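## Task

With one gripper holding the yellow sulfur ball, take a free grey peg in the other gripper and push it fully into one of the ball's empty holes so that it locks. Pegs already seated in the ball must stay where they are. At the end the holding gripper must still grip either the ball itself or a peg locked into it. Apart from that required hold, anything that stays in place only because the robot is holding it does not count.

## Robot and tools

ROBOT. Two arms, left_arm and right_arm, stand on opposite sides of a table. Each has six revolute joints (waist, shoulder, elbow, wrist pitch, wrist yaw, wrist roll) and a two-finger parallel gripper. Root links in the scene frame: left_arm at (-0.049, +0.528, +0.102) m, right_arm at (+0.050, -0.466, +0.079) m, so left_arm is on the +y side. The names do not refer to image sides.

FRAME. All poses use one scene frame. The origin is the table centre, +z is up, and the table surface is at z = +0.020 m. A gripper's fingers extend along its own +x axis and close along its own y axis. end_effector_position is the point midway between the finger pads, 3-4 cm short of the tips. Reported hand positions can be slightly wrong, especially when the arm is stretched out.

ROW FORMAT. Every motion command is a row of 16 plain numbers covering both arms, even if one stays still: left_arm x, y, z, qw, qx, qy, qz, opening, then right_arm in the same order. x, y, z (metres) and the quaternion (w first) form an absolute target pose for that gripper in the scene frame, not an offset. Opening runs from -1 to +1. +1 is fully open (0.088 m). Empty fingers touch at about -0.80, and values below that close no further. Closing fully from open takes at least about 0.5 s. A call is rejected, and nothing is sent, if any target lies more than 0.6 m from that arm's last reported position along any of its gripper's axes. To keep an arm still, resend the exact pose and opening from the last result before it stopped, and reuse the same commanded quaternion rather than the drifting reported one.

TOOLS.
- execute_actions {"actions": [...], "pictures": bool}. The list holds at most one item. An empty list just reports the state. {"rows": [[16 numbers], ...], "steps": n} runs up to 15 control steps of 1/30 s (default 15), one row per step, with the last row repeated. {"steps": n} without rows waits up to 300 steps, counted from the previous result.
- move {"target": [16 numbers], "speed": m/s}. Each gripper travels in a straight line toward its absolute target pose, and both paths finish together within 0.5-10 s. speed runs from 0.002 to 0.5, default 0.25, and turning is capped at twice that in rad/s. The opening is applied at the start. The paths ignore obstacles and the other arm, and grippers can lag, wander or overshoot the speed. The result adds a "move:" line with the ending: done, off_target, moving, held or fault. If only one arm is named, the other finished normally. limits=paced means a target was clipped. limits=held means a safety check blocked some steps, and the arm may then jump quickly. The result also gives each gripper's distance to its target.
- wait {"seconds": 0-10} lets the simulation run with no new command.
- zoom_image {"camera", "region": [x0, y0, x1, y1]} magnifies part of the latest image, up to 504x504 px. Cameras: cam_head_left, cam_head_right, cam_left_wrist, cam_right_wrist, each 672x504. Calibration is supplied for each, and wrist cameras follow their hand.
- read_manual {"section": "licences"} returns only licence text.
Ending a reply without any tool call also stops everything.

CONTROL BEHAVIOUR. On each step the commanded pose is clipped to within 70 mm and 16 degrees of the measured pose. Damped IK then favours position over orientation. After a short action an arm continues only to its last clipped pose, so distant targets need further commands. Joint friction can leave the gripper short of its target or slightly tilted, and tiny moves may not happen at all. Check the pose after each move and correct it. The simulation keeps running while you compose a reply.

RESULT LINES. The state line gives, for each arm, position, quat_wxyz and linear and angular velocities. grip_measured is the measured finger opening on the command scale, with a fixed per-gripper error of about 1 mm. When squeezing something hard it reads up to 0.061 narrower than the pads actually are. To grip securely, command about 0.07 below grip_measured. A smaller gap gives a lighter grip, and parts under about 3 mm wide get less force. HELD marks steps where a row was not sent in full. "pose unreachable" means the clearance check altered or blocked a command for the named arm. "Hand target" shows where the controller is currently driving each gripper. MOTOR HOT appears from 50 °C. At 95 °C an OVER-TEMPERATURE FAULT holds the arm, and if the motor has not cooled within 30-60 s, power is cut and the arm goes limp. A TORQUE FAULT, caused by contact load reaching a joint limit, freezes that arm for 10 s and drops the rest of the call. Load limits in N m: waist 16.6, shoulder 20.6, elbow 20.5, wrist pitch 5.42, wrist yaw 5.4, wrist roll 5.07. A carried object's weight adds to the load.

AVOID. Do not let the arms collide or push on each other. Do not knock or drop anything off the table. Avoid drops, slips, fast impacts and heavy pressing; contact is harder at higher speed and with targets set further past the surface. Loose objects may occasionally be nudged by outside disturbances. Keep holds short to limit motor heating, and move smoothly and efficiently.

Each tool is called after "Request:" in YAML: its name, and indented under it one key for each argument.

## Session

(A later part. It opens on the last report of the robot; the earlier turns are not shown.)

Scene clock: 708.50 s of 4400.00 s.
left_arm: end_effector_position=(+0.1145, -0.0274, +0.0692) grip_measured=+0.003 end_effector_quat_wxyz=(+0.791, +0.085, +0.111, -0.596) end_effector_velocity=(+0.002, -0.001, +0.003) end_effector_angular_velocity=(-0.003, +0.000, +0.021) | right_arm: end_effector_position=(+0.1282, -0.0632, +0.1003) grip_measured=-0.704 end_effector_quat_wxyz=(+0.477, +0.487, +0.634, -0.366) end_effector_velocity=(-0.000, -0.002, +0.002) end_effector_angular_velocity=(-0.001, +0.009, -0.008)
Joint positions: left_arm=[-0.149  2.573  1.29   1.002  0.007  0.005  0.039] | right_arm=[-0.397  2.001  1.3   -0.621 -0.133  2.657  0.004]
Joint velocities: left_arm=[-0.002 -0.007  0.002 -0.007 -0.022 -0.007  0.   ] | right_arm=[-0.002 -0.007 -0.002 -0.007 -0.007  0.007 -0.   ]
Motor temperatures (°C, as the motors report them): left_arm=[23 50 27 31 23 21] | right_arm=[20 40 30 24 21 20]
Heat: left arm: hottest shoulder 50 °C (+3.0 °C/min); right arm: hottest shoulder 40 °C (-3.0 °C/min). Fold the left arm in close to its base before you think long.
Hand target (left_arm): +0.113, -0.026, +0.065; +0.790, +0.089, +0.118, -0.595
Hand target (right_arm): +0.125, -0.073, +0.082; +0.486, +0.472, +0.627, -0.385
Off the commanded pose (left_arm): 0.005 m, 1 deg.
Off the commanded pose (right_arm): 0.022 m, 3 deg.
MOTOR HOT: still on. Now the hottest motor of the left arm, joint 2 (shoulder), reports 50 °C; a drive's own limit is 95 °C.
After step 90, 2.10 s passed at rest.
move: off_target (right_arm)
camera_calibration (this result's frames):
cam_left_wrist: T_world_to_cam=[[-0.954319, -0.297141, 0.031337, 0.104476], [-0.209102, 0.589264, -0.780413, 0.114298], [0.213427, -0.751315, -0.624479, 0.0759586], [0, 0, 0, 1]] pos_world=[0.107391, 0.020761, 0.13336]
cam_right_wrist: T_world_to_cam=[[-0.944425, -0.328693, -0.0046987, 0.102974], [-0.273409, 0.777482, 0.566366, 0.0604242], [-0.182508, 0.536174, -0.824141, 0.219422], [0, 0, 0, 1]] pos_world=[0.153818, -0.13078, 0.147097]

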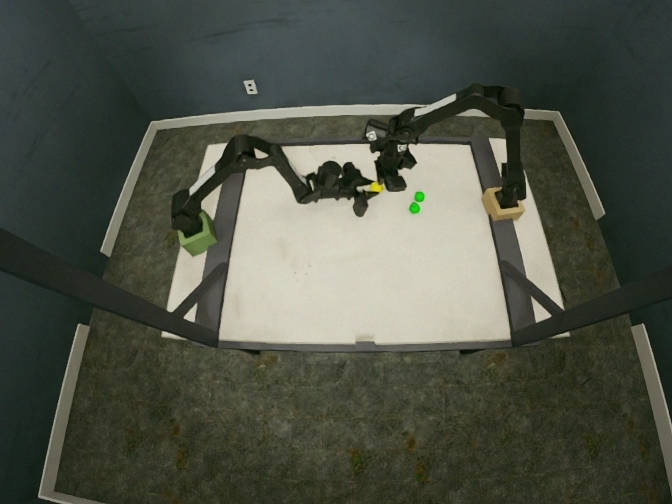

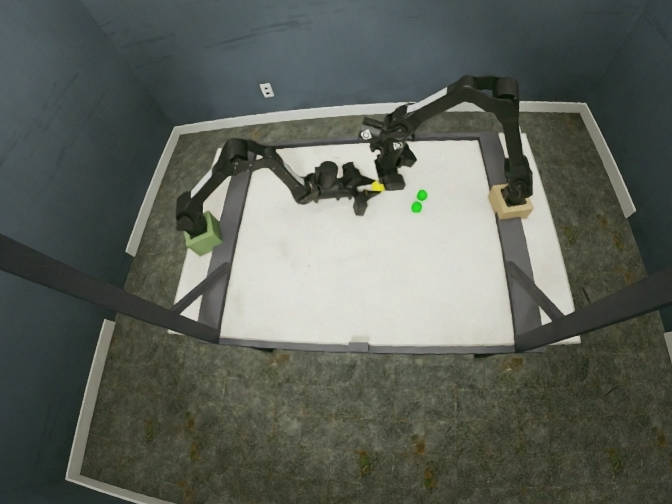

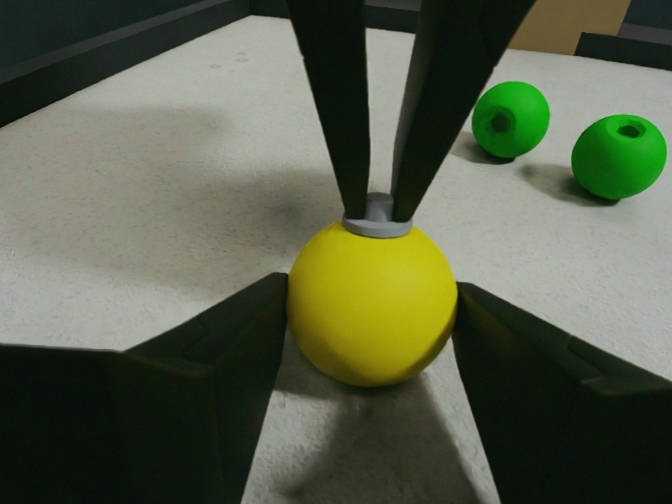

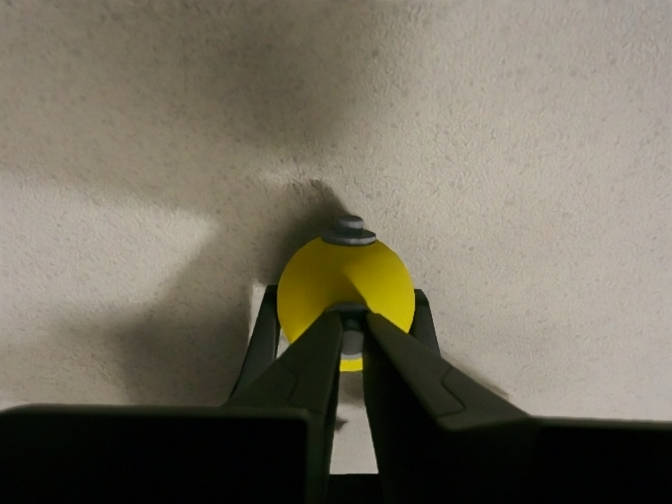

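Request:
move:
  target: [0.1132, -0.0255, 0.065, 0.7898, 0.0889, 0.1180, -0.5952, -0.07, 0.12458, -0.07305, 0.07720, 0.48686, 0.46942, 0.62621, -0.38830, -0.78]
  speed: 0.03

Request:
zoom_image:
  camera: "cam_left_wrist"
  region: [330, 170, 430, 260]

Scene clock: 715.93 s of 4400.00 s.
left_arm: end_effector_position=(+0.1145, -0.0274, +0.0692) grip_measured=+0.003 end_effector_quat_wxyz=(+0.791, +0.085, +0.111, -0.596) end_effector_velocity=(-0.003, +0.000, -0.001) end_effector_angular_velocity=(+0.005, +0.011, -0.007) | right_arm: end_effector_position=(+0.1281, -0.0634, +0.0991) grip_measured=-0.704 end_effector_quat_wxyz=(+0.477, +0.487, +0.634, -0.366) end_effector_velocity=(-0.002, -0.007, -0.004) end_effector_angular_velocity=(-0.029, +0.013, +0.006)
Joint positions: left_arm=[-0.149  2.573  1.29   1.002  0.007  0.005  0.039] | right_arm=[-0.397  2.004  1.3   -0.619 -0.134  2.657  0.004]
Joint velocities: left_arm=[-0.002 -0.002 -0.002 -0.007  0.007 -0.007 -0.   ] | right_arm=[-0.002  0.002 -0.007 -0.022 -0.007 -0.007 -0.   ]
Motor temperatures (°C, as the motors report them): left_arm=[23 50 27 31 23 21] | right_arm=[20 39 30 23 21 20]
Heat: left arm: hottest shoulder 50 °C (+3.0 °C/min); right arm: hottest shoulder 39 °C (-3.0 °C/min). Fold the left arm in close to its base before you think long.
Hand target (left_arm): +0.113, -0.026, +0.065; +0.790, +0.089, +0.118, -0.595
Hand target (right_arm): +0.124, -0.074, +0.078; +0.487, +0.469, +0.626, -0.388
Off the commanded pose (left_arm): 0.005 m, 1 deg.
Off the commanded pose (right_arm): 0.024 m, 3 deg.
MOTOR HOT: still on. Now the hottest motor of the left arm, joint 2 (shoulder), reports 50 °C; a drive's own limit is 95 °C.
After step 90, 3.17 s passed at rest.
move: off_target (right_arm)
camera_calibration (this result's frames):
cam_left_wrist: T_world_to_cam=[[-0.954319, -0.297141, 0.031337, 0.104476], [-0.209102, 0.589264, -0.780413, 0.114298], [0.213427, -0.751315, -0.624479, 0.0759586], [0, 0, 0, 1]] pos_world=[0.107391, 0.020761, 0.13336]
cam_right_wrist: T_world_to_cam=[[-0.944397, -0.328789, -0.00335033, 0.102696], [-0.273022, 0.778454, 0.565215, 0.0612868], [-0.183229, 0.534703, -0.824937, 0.218594], [0, 0, 0, 1]] pos_world=[0.153772, -0.130826, 0.14603]

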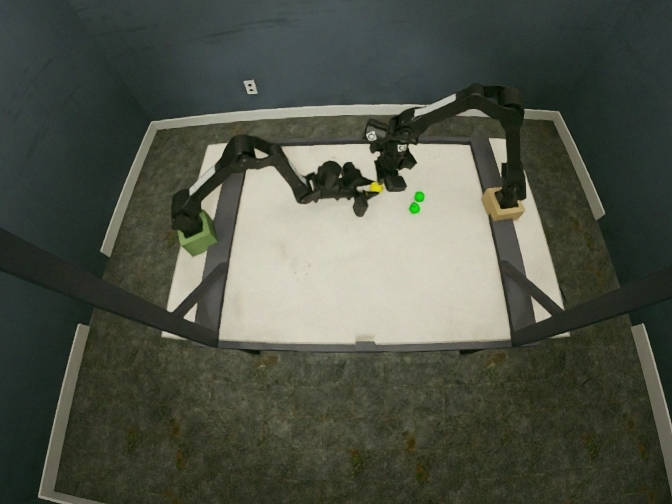

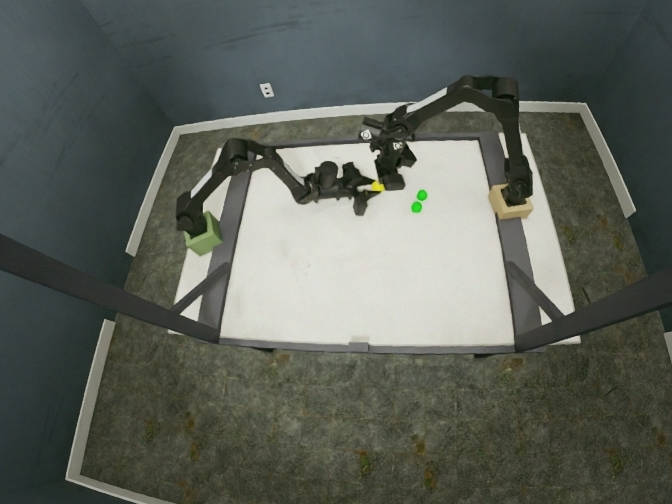

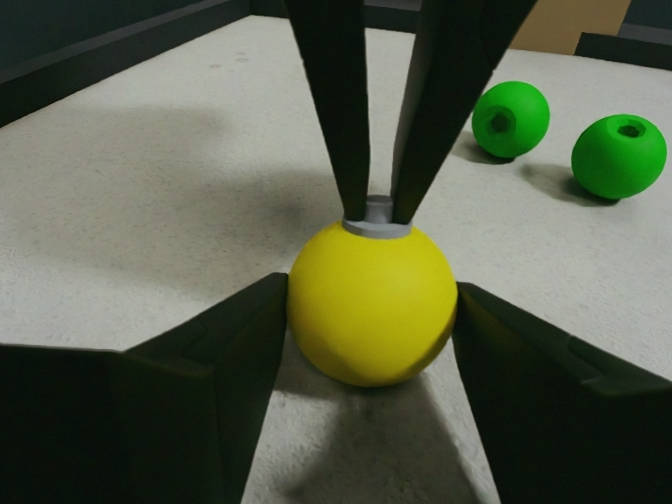

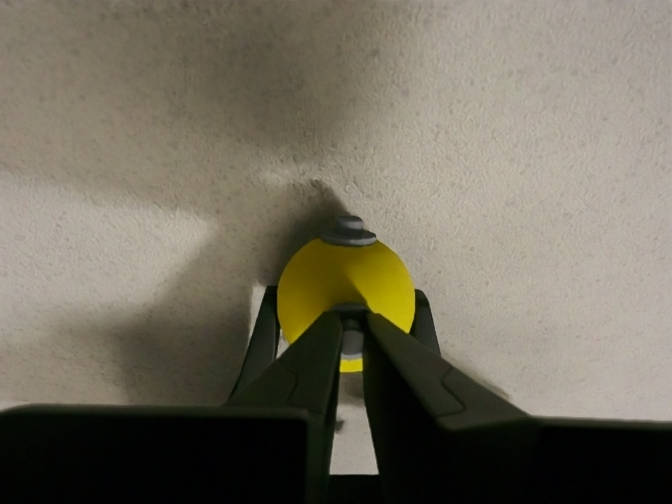

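Region (330, 170, 430, 260) of cam_left_wrist's 672x504 image, scaled by 5.040, with more detail than that image has; it fills the top 454 rows of this view, and the rest is white.

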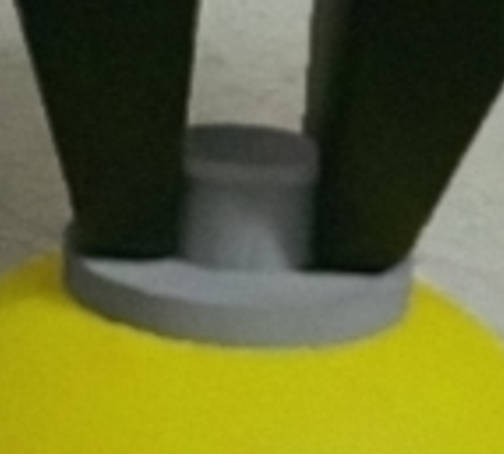

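Request:
move:
  target: [0.1132, -0.0255, 0.065, 0.7898, 0.0889, 0.1180, -0.5952, -0.07, 0.12430, -0.07395, 0.07440, 0.48787, 0.46758, 0.62538, -0.39066, -0.78]
  speed: 0.04

Request:
zoom_image:
  camera: "cam_left_wrist"
  region: [330, 170, 430, 260]

Scene clock: 719.30 s of 4400.00 s.
left_arm: end_effector_position=(+0.1145, -0.0274, +0.0692) grip_measured=+0.003 end_effector_quat_wxyz=(+0.791, +0.085, +0.111, -0.596) end_effector_velocity=(-0.001, +0.001, -0.001) end_effector_angular_velocity=(+0.019, -0.004, +0.003) | right_arm: end_effector_position=(+0.1280, -0.0635, +0.0986) grip_measured=-0.704 end_effector_quat_wxyz=(+0.477, +0.486, +0.634, -0.367) end_effector_velocity=(+0.002, -0.002, -0.000) end_effector_angular_velocity=(-0.009, -0.003, -0.011)
Joint positions: left_arm=[-0.149  2.573  1.29   1.002  0.007  0.005  0.039] | right_arm=[-0.397  2.005  1.299 -0.619 -0.134  2.657  0.004]
Joint velocities: left_arm=[-0.002 -0.007 -0.002 -0.022 -0.007  0.007  0.   ] | right_arm=[-0.002 -0.002 -0.002 -0.007  0.007  0.007 -0.   ]
Motor temperatures (°C, as the motors report them): left_arm=[23 50 27 31 23 21] | right_arm=[20 39 30 23 21 20]
Heat: left arm: hottest shoulder 50 °C (+2.0 °C/min); right arm: hottest shoulder 39 °C (-3.0 °C/min). Fold the left arm in close to its base before you think long.
Hand target (left_arm): +0.113, -0.025, +0.065; +0.790, +0.089, +0.118, -0.595
Hand target (right_arm): +0.124, -0.075, +0.076; +0.488, +0.467, +0.625, -0.391
Off the commanded pose (left_arm): 0.005 m, 1 deg.
Off the commanded pose (right_arm): 0.027 m, 4 deg.
MOTOR HOT: still on. Now the hottest motor of the left arm, joint 2 (shoulder), reports 50 °C; a drive's own limit is 95 °C.
move: off_target (right_arm)
camera_calibration (this result's frames):
cam_left_wrist: T_world_to_cam=[[-0.954319, -0.297141, 0.031337, 0.104476], [-0.209102, 0.589264, -0.780413, 0.114298], [0.213427, -0.751315, -0.624479, 0.0759586], [0, 0, 0, 1]] pos_world=[0.107391, 0.020761, 0.13336]
cam_right_wrist: T_world_to_cam=[[-0.944369, -0.32888, -0.00241703, 0.102469], [-0.272737, 0.779007, 0.564591, 0.061715], [-0.1838, 0.533841, -0.825367, 0.218273], [0, 0, 0, 1]] pos_world=[0.153719, -0.130899, 0.145559]

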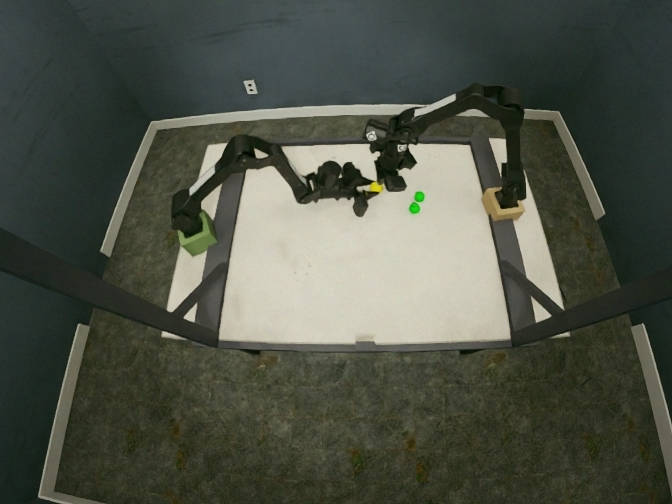

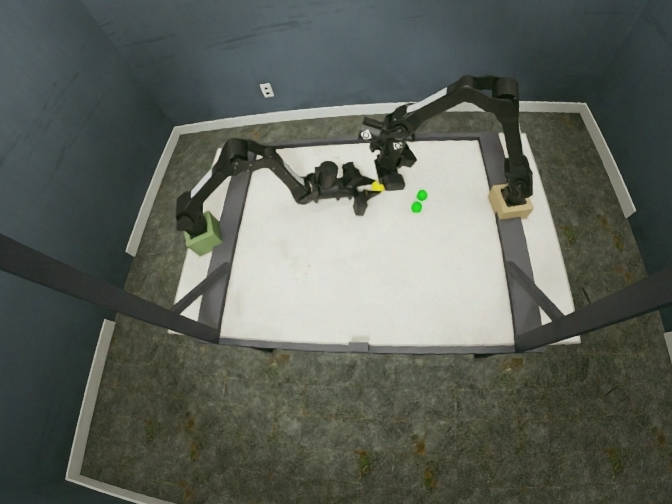

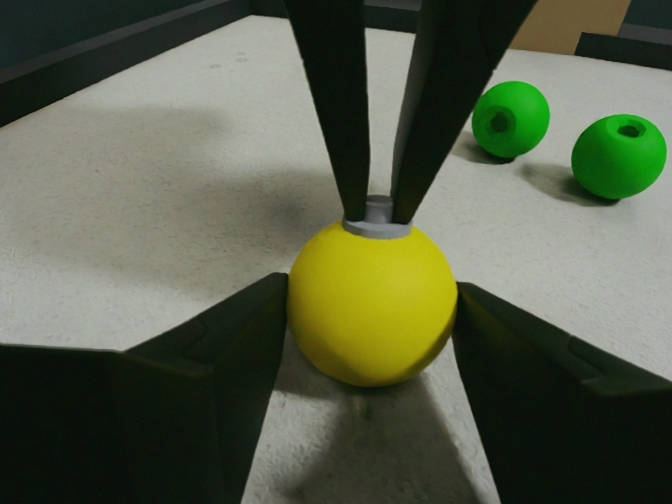

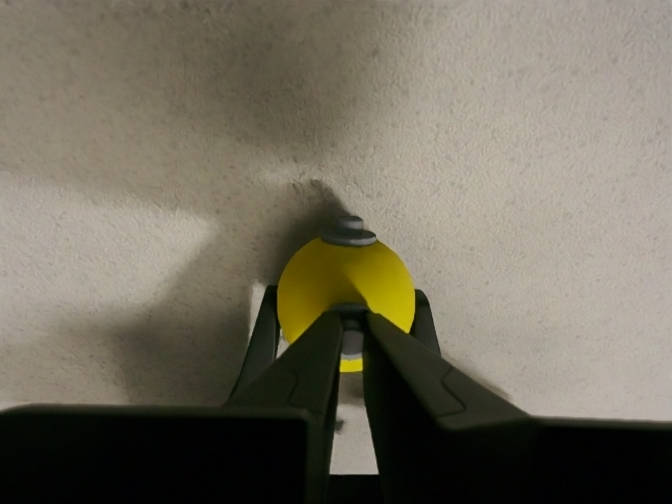

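Region (330, 170, 430, 260) of cam_left_wrist's 672x504 image, scaled by 5.040, with more detail than that image has; it fills the top 454 rows of this view, and the rest is white.

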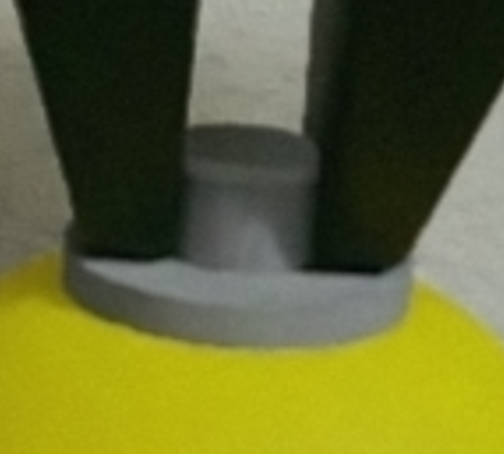

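Request:
move:
  target: [0.1132, -0.0255, 0.065, 0.7898, 0.0889, 0.1180, -0.5952, -0.07, 0.1266, -0.0663, 0.0955, 0.48003, 0.48161, 0.63165, -0.37242, -0.78]
  speed: 0.03

Request:
move:
  target: [0.1132, -0.0255, 0.065, 0.7898, 0.0889, 0.1180, -0.5952, -0.07, 0.1266, -0.0663, 0.0965, 0.48003, 0.48161, 0.63165, -0.37242, -0.5]
  speed: 0.03

Request:
move:
  target: [0.1132, -0.0255, 0.065, 0.7898, 0.0889, 0.1180, -0.5952, -0.07, 0.132, -0.085, 0.15, 0.48003, 0.48161, 0.63165, -0.37242, -0.5]
  speed: 0.08

Request:
zoom_image:
  camera: "cam_left_wrist"
  region: [330, 170, 430, 260]

Scene clock: 726.57 s of 4400.00 s.
left_arm: end_effector_position=(+0.1145, -0.0274, +0.0691) grip_measured=+0.003 end_effector_quat_wxyz=(+0.791, +0.085, +0.111, -0.596) end_effector_velocity=(-0.001, +0.003, -0.006) end_effector_angular_velocity=(+0.021, +0.026, +0.011) | right_arm: end_effector_position=(+0.1281, -0.0630, +0.1006) grip_measured=-0.704 end_effector_quat_wxyz=(+0.476, +0.487, +0.634, -0.366) end_effector_velocity=(-0.001, -0.002, +0.000) end_effector_angular_velocity=(-0.006, +0.011, -0.008)
Joint positions: left_arm=[-0.149  2.573  1.29   1.002  0.007  0.005  0.039] | right_arm=[-0.397  2.001  1.302 -0.622 -0.134  2.657  0.004]
Joint velocities: left_arm=[-0.002 -0.002 -0.007 -0.022 -0.007 -0.022 -0.   ] | right_arm=[-0.002 -0.002 -0.002 -0.007 -0.007  0.007 -0.   ]
Motor temperatures (°C, as the motors report them): left_arm=[23 51 27 31 23 21] | right_arm=[20 38 30 23 21 20]
Heat: left arm: hottest shoulder 51 °C (+3.0 °C/min); right arm: hottest shoulder 38 °C (-4.0 °C/min). Fold the left arm in close to its base before you think long.
Hand target (left_arm): +0.113, -0.025, +0.065; +0.790, +0.089, +0.118, -0.595
Hand target (right_arm): +0.127, -0.066, +0.096; +0.480, +0.482, +0.632, -0.372
Off the commanded pose (left_arm): 0.005 m, 1 deg.
Off the commanded pose (right_arm): 0.006 m, 1 deg.
MOTOR HOT: still on. Now the hottest motor of the left arm, joint 2 (shoulder), reports 51 °C; a drive's own limit is 95 °C.
After step 90, 3.57 s passed at rest.
move: done
camera_calibration (this result's frames):
cam_left_wrist: T_world_to_cam=[[-0.954316, -0.297152, 0.0313315, 0.104478], [-0.209187, 0.58955, -0.780174, 0.114222], [0.213359, -0.751087, -0.624777, 0.0759612], [0, 0, 0, 1]] pos_world=[0.107392, 0.0207596, 0.133299]
cam_right_wrist: T_world_to_cam=[[-0.944366, -0.328869, -0.00428611, 0.102931], [-0.2732, 0.77712, 0.566962, 0.0599558], [-0.183125, 0.53659, -0.823733, 0.219596], [0, 0, 0, 1]] pos_world=[0.153798, -0.130575, 0.147337]

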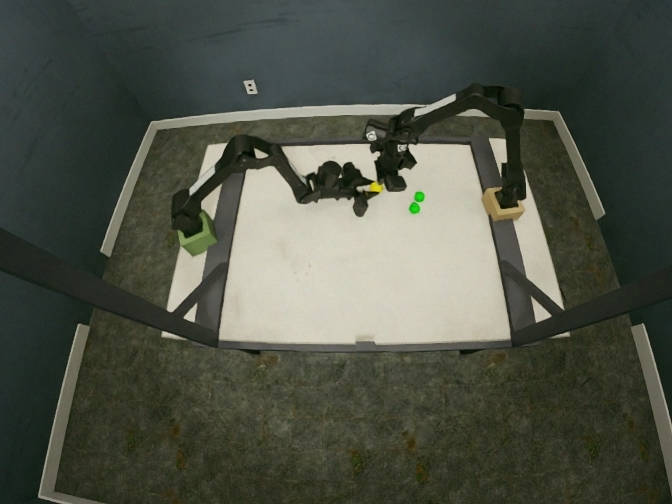

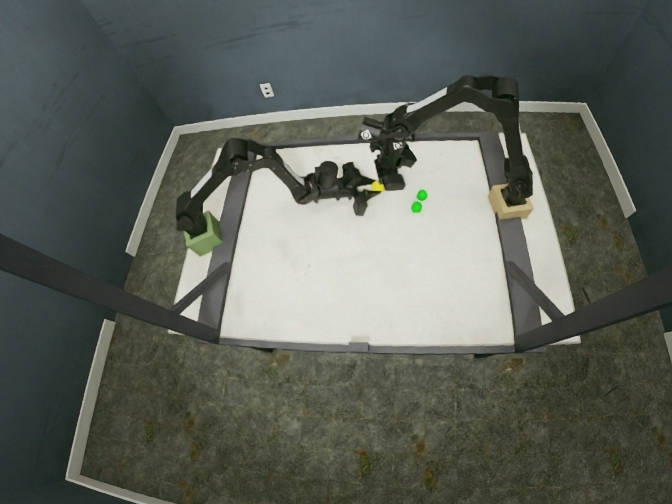

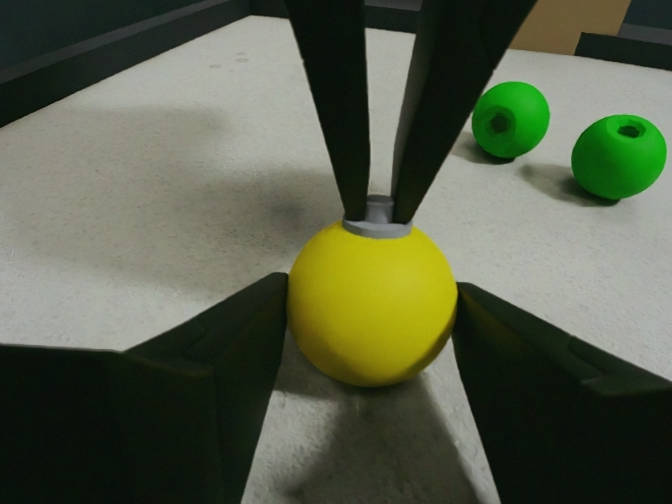

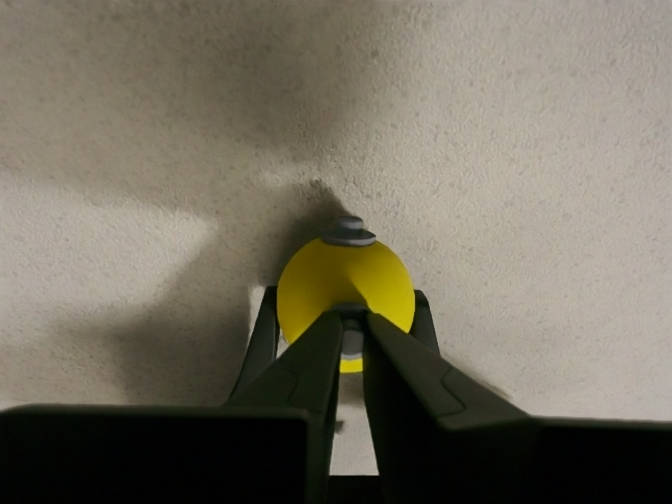

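Scene clock: 727.27 s of 4400.00 s.
left_arm: end_effector_position=(+0.1145, -0.0274, +0.0691) grip_measured=+0.003 end_effector_quat_wxyz=(+0.791, +0.085, +0.111, -0.596) end_effector_velocity=(-0.001, +0.003, -0.005) end_effector_angular_velocity=(+0.011, +0.023, +0.011) | right_arm: end_effector_position=(+0.1278, -0.0635, +0.1008) grip_measured=-0.503 end_effector_quat_wxyz=(+0.477, +0.486, +0.634, -0.366) end_effector_velocity=(-0.001, -0.002, -0.002) end_effector_angular_velocity=(-0.010, +0.008, +0.006)
Joint positions: left_arm=[-0.149  2.573  1.29   1.002  0.007  0.005  0.039] | right_arm=[-0.397  2.001  1.302 -0.625 -0.134  2.657  0.014]
Joint velocities: left_arm=[-0.002  0.002 -0.007 -0.007 -0.007 -0.022 -0.   ] | right_arm=[-0.002  0.002 -0.002 -0.007 -0.007 -0.007 -0.   ]
Motor temperatures (°C, as the motors report them): left_arm=[23 51 27 31 23 21] | right_arm=[20 38 30 23 21 20]
Heat: left arm: hottest shoulder 51 °C (+3.0 °C/min); right arm: hottest shoulder 38 °C (-4.1 °C/min). Fold the left arm in close to its base before you think long.
Hand target (left_arm): +0.113, -0.026, +0.065; +0.790, +0.089, +0.118, -0.595
Hand target (right_arm): +0.127, -0.066, +0.097; +0.480, +0.482, +0.632, -0.372
Off the commanded pose (left_arm): 0.005 m, 1 deg.
Off the commanded pose (right_arm): 0.005 m, 1 deg.
MOTOR HOT: still on. Now the hottest motor of the left arm, joint 2 (shoulder), reports 51 °C; a drive's own limit is 95 °C.
move: done
camera_calibration (this result's frames):
cam_left_wrist: T_world_to_cam=[[-0.954316, -0.297152, 0.0313315, 0.104478], [-0.209187, 0.58955, -0.780174, 0.114222], [0.213359, -0.751087, -0.624777, 0.0759612], [0, 0, 0, 1]] pos_world=[0.107392, 0.0207596, 0.133299]
cam_right_wrist: T_world_to_cam=[[-0.944243, -0.329238, -0.00283239, 0.102325], [-0.273137, 0.778484, 0.565118, 0.0604272], [-0.183854, 0.534382, -0.825005, 0.220015], [0, 0, 0, 1]] pos_world=[0.153575, -0.130924, 0.147655]

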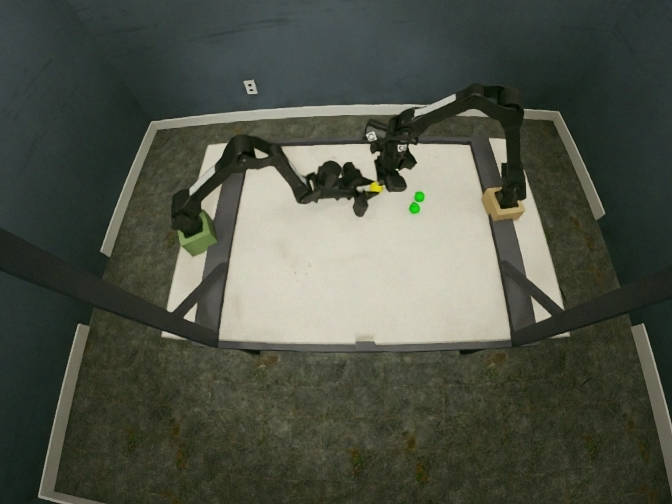

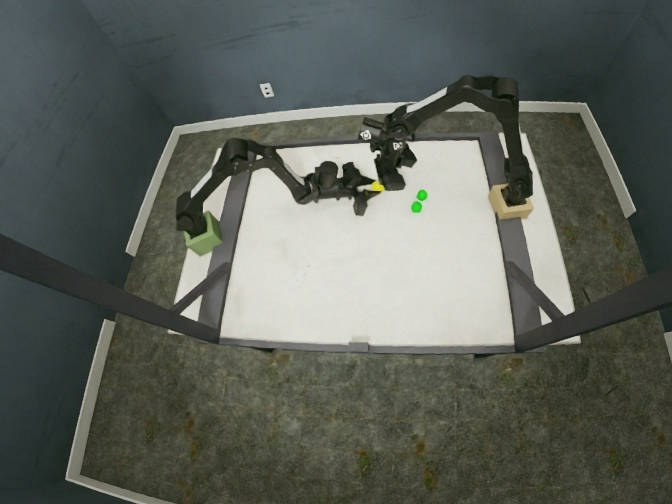

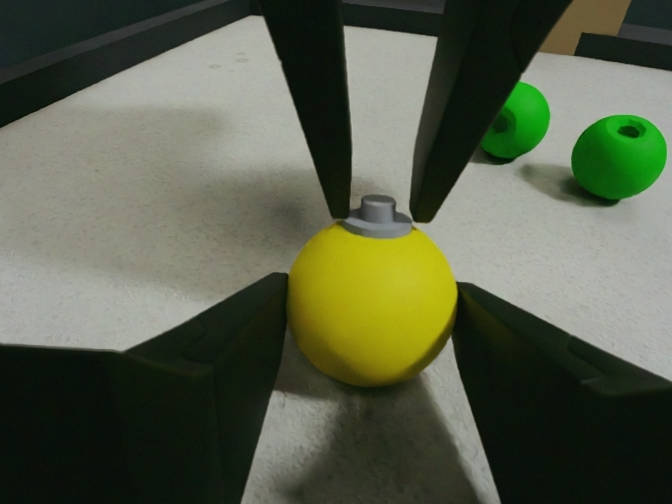

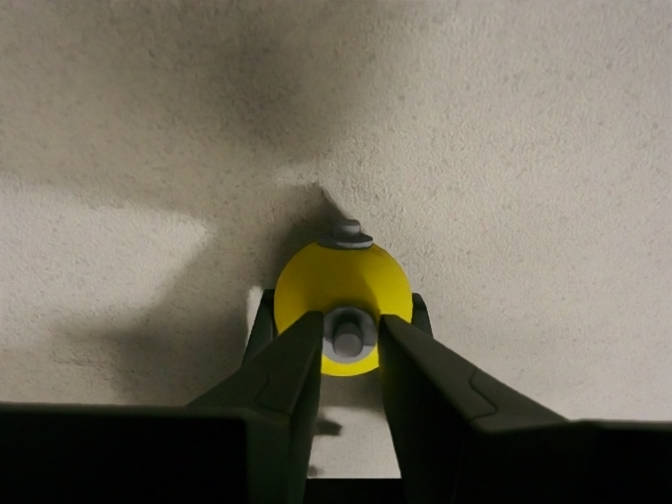

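Scene clock: 728.30 s of 4400.00 s.
left_arm: end_effector_position=(+0.1145, -0.0275, +0.0692) grip_measured=+0.003 end_effector_quat_wxyz=(+0.791, +0.085, +0.111, -0.596) end_effector_velocity=(-0.000, -0.001, +0.005) end_effector_angular_velocity=(-0.017, +0.015, +0.011) | right_arm: end_effector_position=(+0.1310, -0.0864, +0.1452) grip_measured=-0.503 end_effector_quat_wxyz=(+0.483, +0.478, +0.629, -0.377) end_effector_velocity=(+0.001, -0.003, -0.000) end_effector_angular_velocity=(-0.007, -0.010, +0.017)
Joint positions: left_arm=[-0.149  2.573  1.29   1.002  0.007  0.005  0.039] | right_arm=[-0.42   1.883  1.334 -0.807 -0.136  2.634  0.014]
Joint velocities: left_arm=[-0.002 -0.007 -0.002  0.007 -0.007 -0.022 -0.   ] | right_arm=[-0.002 -0.002 -0.002 -0.007  0.007 -0.022 -0.   ]
Motor temperatures (°C, as the motors report them): left_arm=[23 51 27 31 23 21] | right_arm=[20 39 30 23 21 20]
Heat: left arm: hottest shoulder 51 °C (+3.0 °C/min); right arm: hottest shoulder 39 °C (-3.0 °C/min). Fold the left arm in close to its base before you think long.
Hand target (left_arm): +0.113, -0.026, +0.065; +0.790, +0.089, +0.118, -0.595
Hand target (right_arm): +0.132, -0.085, +0.150; +0.480, +0.482, +0.632, -0.373
Off the commanded pose (left_arm): 0.005 m, 1 deg.
Off the commanded pose (right_arm): 0.005 m, 1 deg.
MOTOR HOT: still on. Now the hottest motor of the left arm, joint 2 (shoulder), reports 51 °C; a drive's own limit is 95 °C.
move: done
camera_calibration (this result's frames):
cam_left_wrist: T_world_to_cam=[[-0.954319, -0.297141, 0.031337, 0.104473], [-0.209102, 0.589264, -0.780413, 0.114388], [0.213427, -0.751315, -0.624479, 0.0759239], [0, 0, 0, 1]] pos_world=[0.107415, 0.0206813, 0.133409]
cam_right_wrist: T_world_to_cam=[[-0.944346, -0.328766, 0.0110746, 0.0959892], [-0.270475, 0.795193, 0.54269, 0.0584059], [-0.187224, 0.509492, -0.83986, 0.269939], [0, 0, 0, 1]] pos_world=[0.156984, -0.152418, 0.193952]

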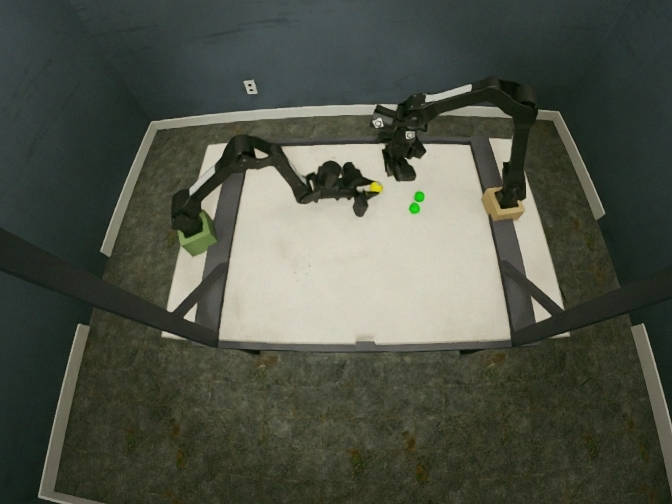

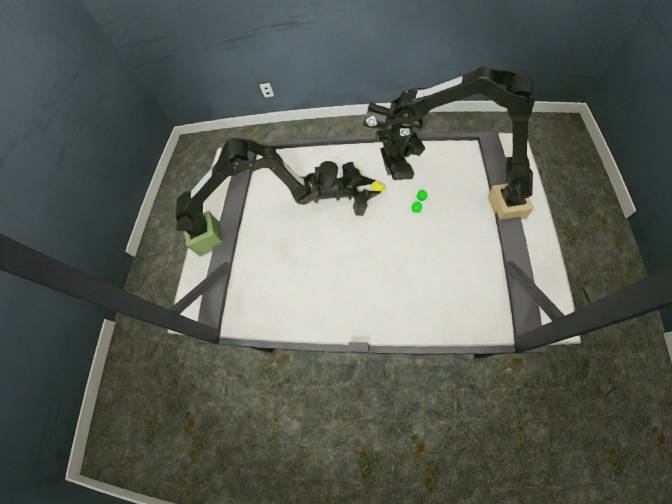

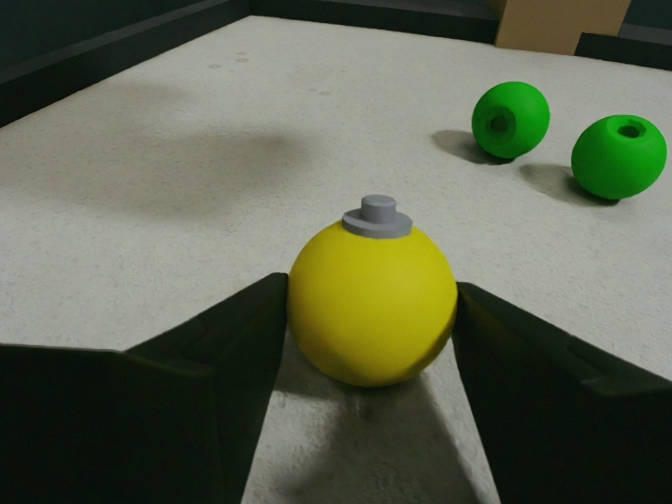

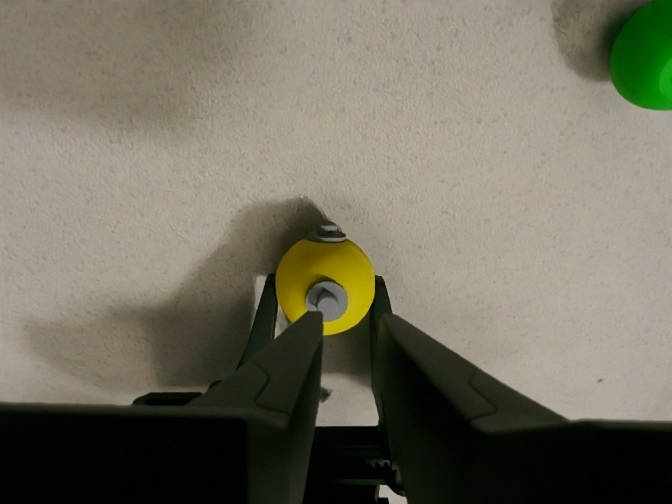

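Region (330, 170, 430, 260) of cam_left_wrist's 672x504 image, scaled by 5.040, with more detail than that image has; it fills the top 454 rows of this view, and the rest is white.

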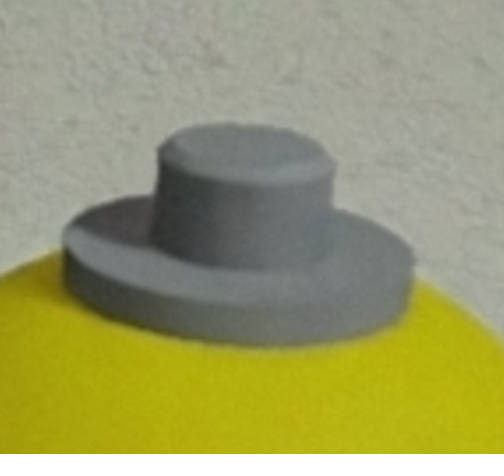

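Request:
move:
  target: [0.095, 0.035, 0.115, 0.7898, 0.0889, 0.1180, -0.5952, -0.07, 0.132, -0.12, 0.16, 0.48003, 0.48161, 0.63165, -0.37242, -0.5]
  speed: 0.1

Scene clock: 731.40 s of 4400.00 s.
left_arm: end_effector_position=(+0.0963, +0.0340, +0.1110) grip_measured=+0.003 end_effector_quat_wxyz=(+0.790, +0.092, +0.120, -0.595) end_effector_velocity=(+0.000, +0.007, -0.007) end_effector_angular_velocity=(+0.024, +0.012, +0.012) | right_arm: end_effector_position=(+0.1323, -0.1170, +0.1597) grip_measured=-0.503 end_effector_quat_wxyz=(+0.481, +0.482, +0.631, -0.372) end_effector_velocity=(+0.001, -0.003, -0.000) end_effector_angular_velocity=(-0.010, -0.003, -0.011)
Joint positions: left_arm=[-0.149  2.299  0.944  1.052  0.007  0.005  0.039] | right_arm=[-0.448  1.753  1.225 -0.82  -0.142  2.606  0.014]
Joint velocities: left_arm=[ 0.002 -0.002 -0.022 -0.007 -0.007 -0.007  0.   ] | right_arm=[-0.002 -0.002 -0.002 -0.007  0.007  0.007 -0.   ]
Motor temperatures (°C, as the motors report them): left_arm=[23 51 27 31 23 21] | right_arm=[20 39 30 23 21 20]
Heat: left arm: hottest shoulder 51 °C (+3.0 °C/min); right arm: hottest shoulder 39 °C (-3.0 °C/min). Fold the left arm in close to its base before you think long.
Hand target (left_arm): +0.095, +0.035, +0.115; +0.790, +0.089, +0.118, -0.595
Hand target (right_arm): +0.132, -0.120, +0.160; +0.480, +0.482, +0.632, -0.373
Off the commanded pose (left_arm): 0.004 m, 0 deg.
Off the commanded pose (right_arm): 0.003 m, 0 deg.
MOTOR HOT: still on. Now the hottest motor of the left arm, joint 2 (shoulder), reports 51 °C; a drive's own limit is 95 °C.
move: done
camera_calibration (this result's frames):
cam_left_wrist: T_world_to_cam=[[-0.954127, -0.297791, 0.0310186, 0.104121], [-0.213872, 0.605394, -0.766653, 0.105294], [0.209524, -0.738118, -0.641312, 0.153966], [0, 0, 0, 1]] pos_world=[0.0896041, 0.0809074, 0.176235]
cam_right_wrist: T_world_to_cam=[[-0.944368, -0.328878, 0.00291296, 0.0882868], [-0.272626, 0.787734, 0.552404, 0.0730723], [-0.183968, 0.520878, -0.833572, 0.297819], [0, 0, 0, 1]] pos_world=[0.158086, -0.183654, 0.207631]

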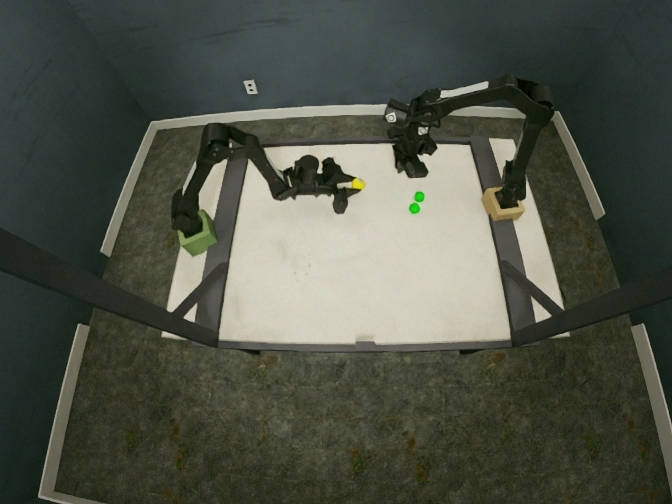

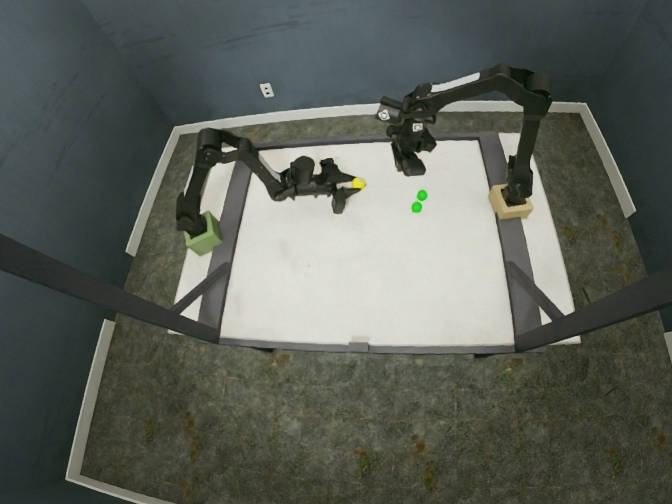

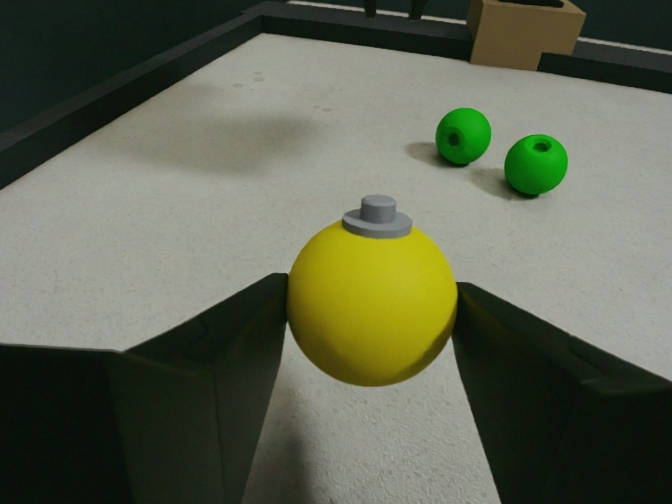

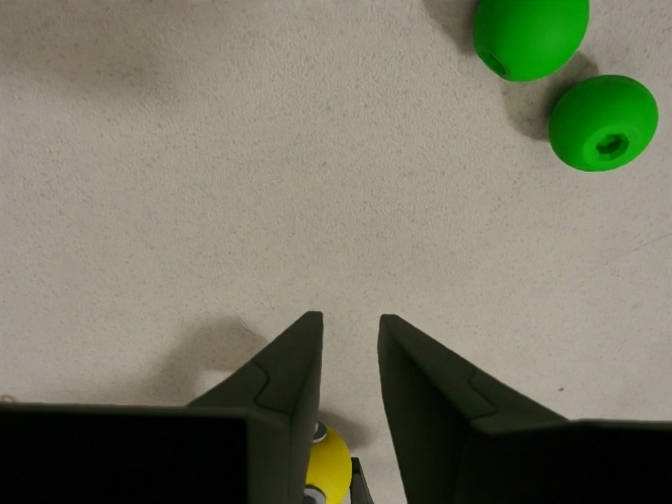

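The peg sits flush in the ball and the left gripper still holds it, so I'm ending scene 1.

Request:
finished_scene:
  scene: 1

The scene is finished: the task was done.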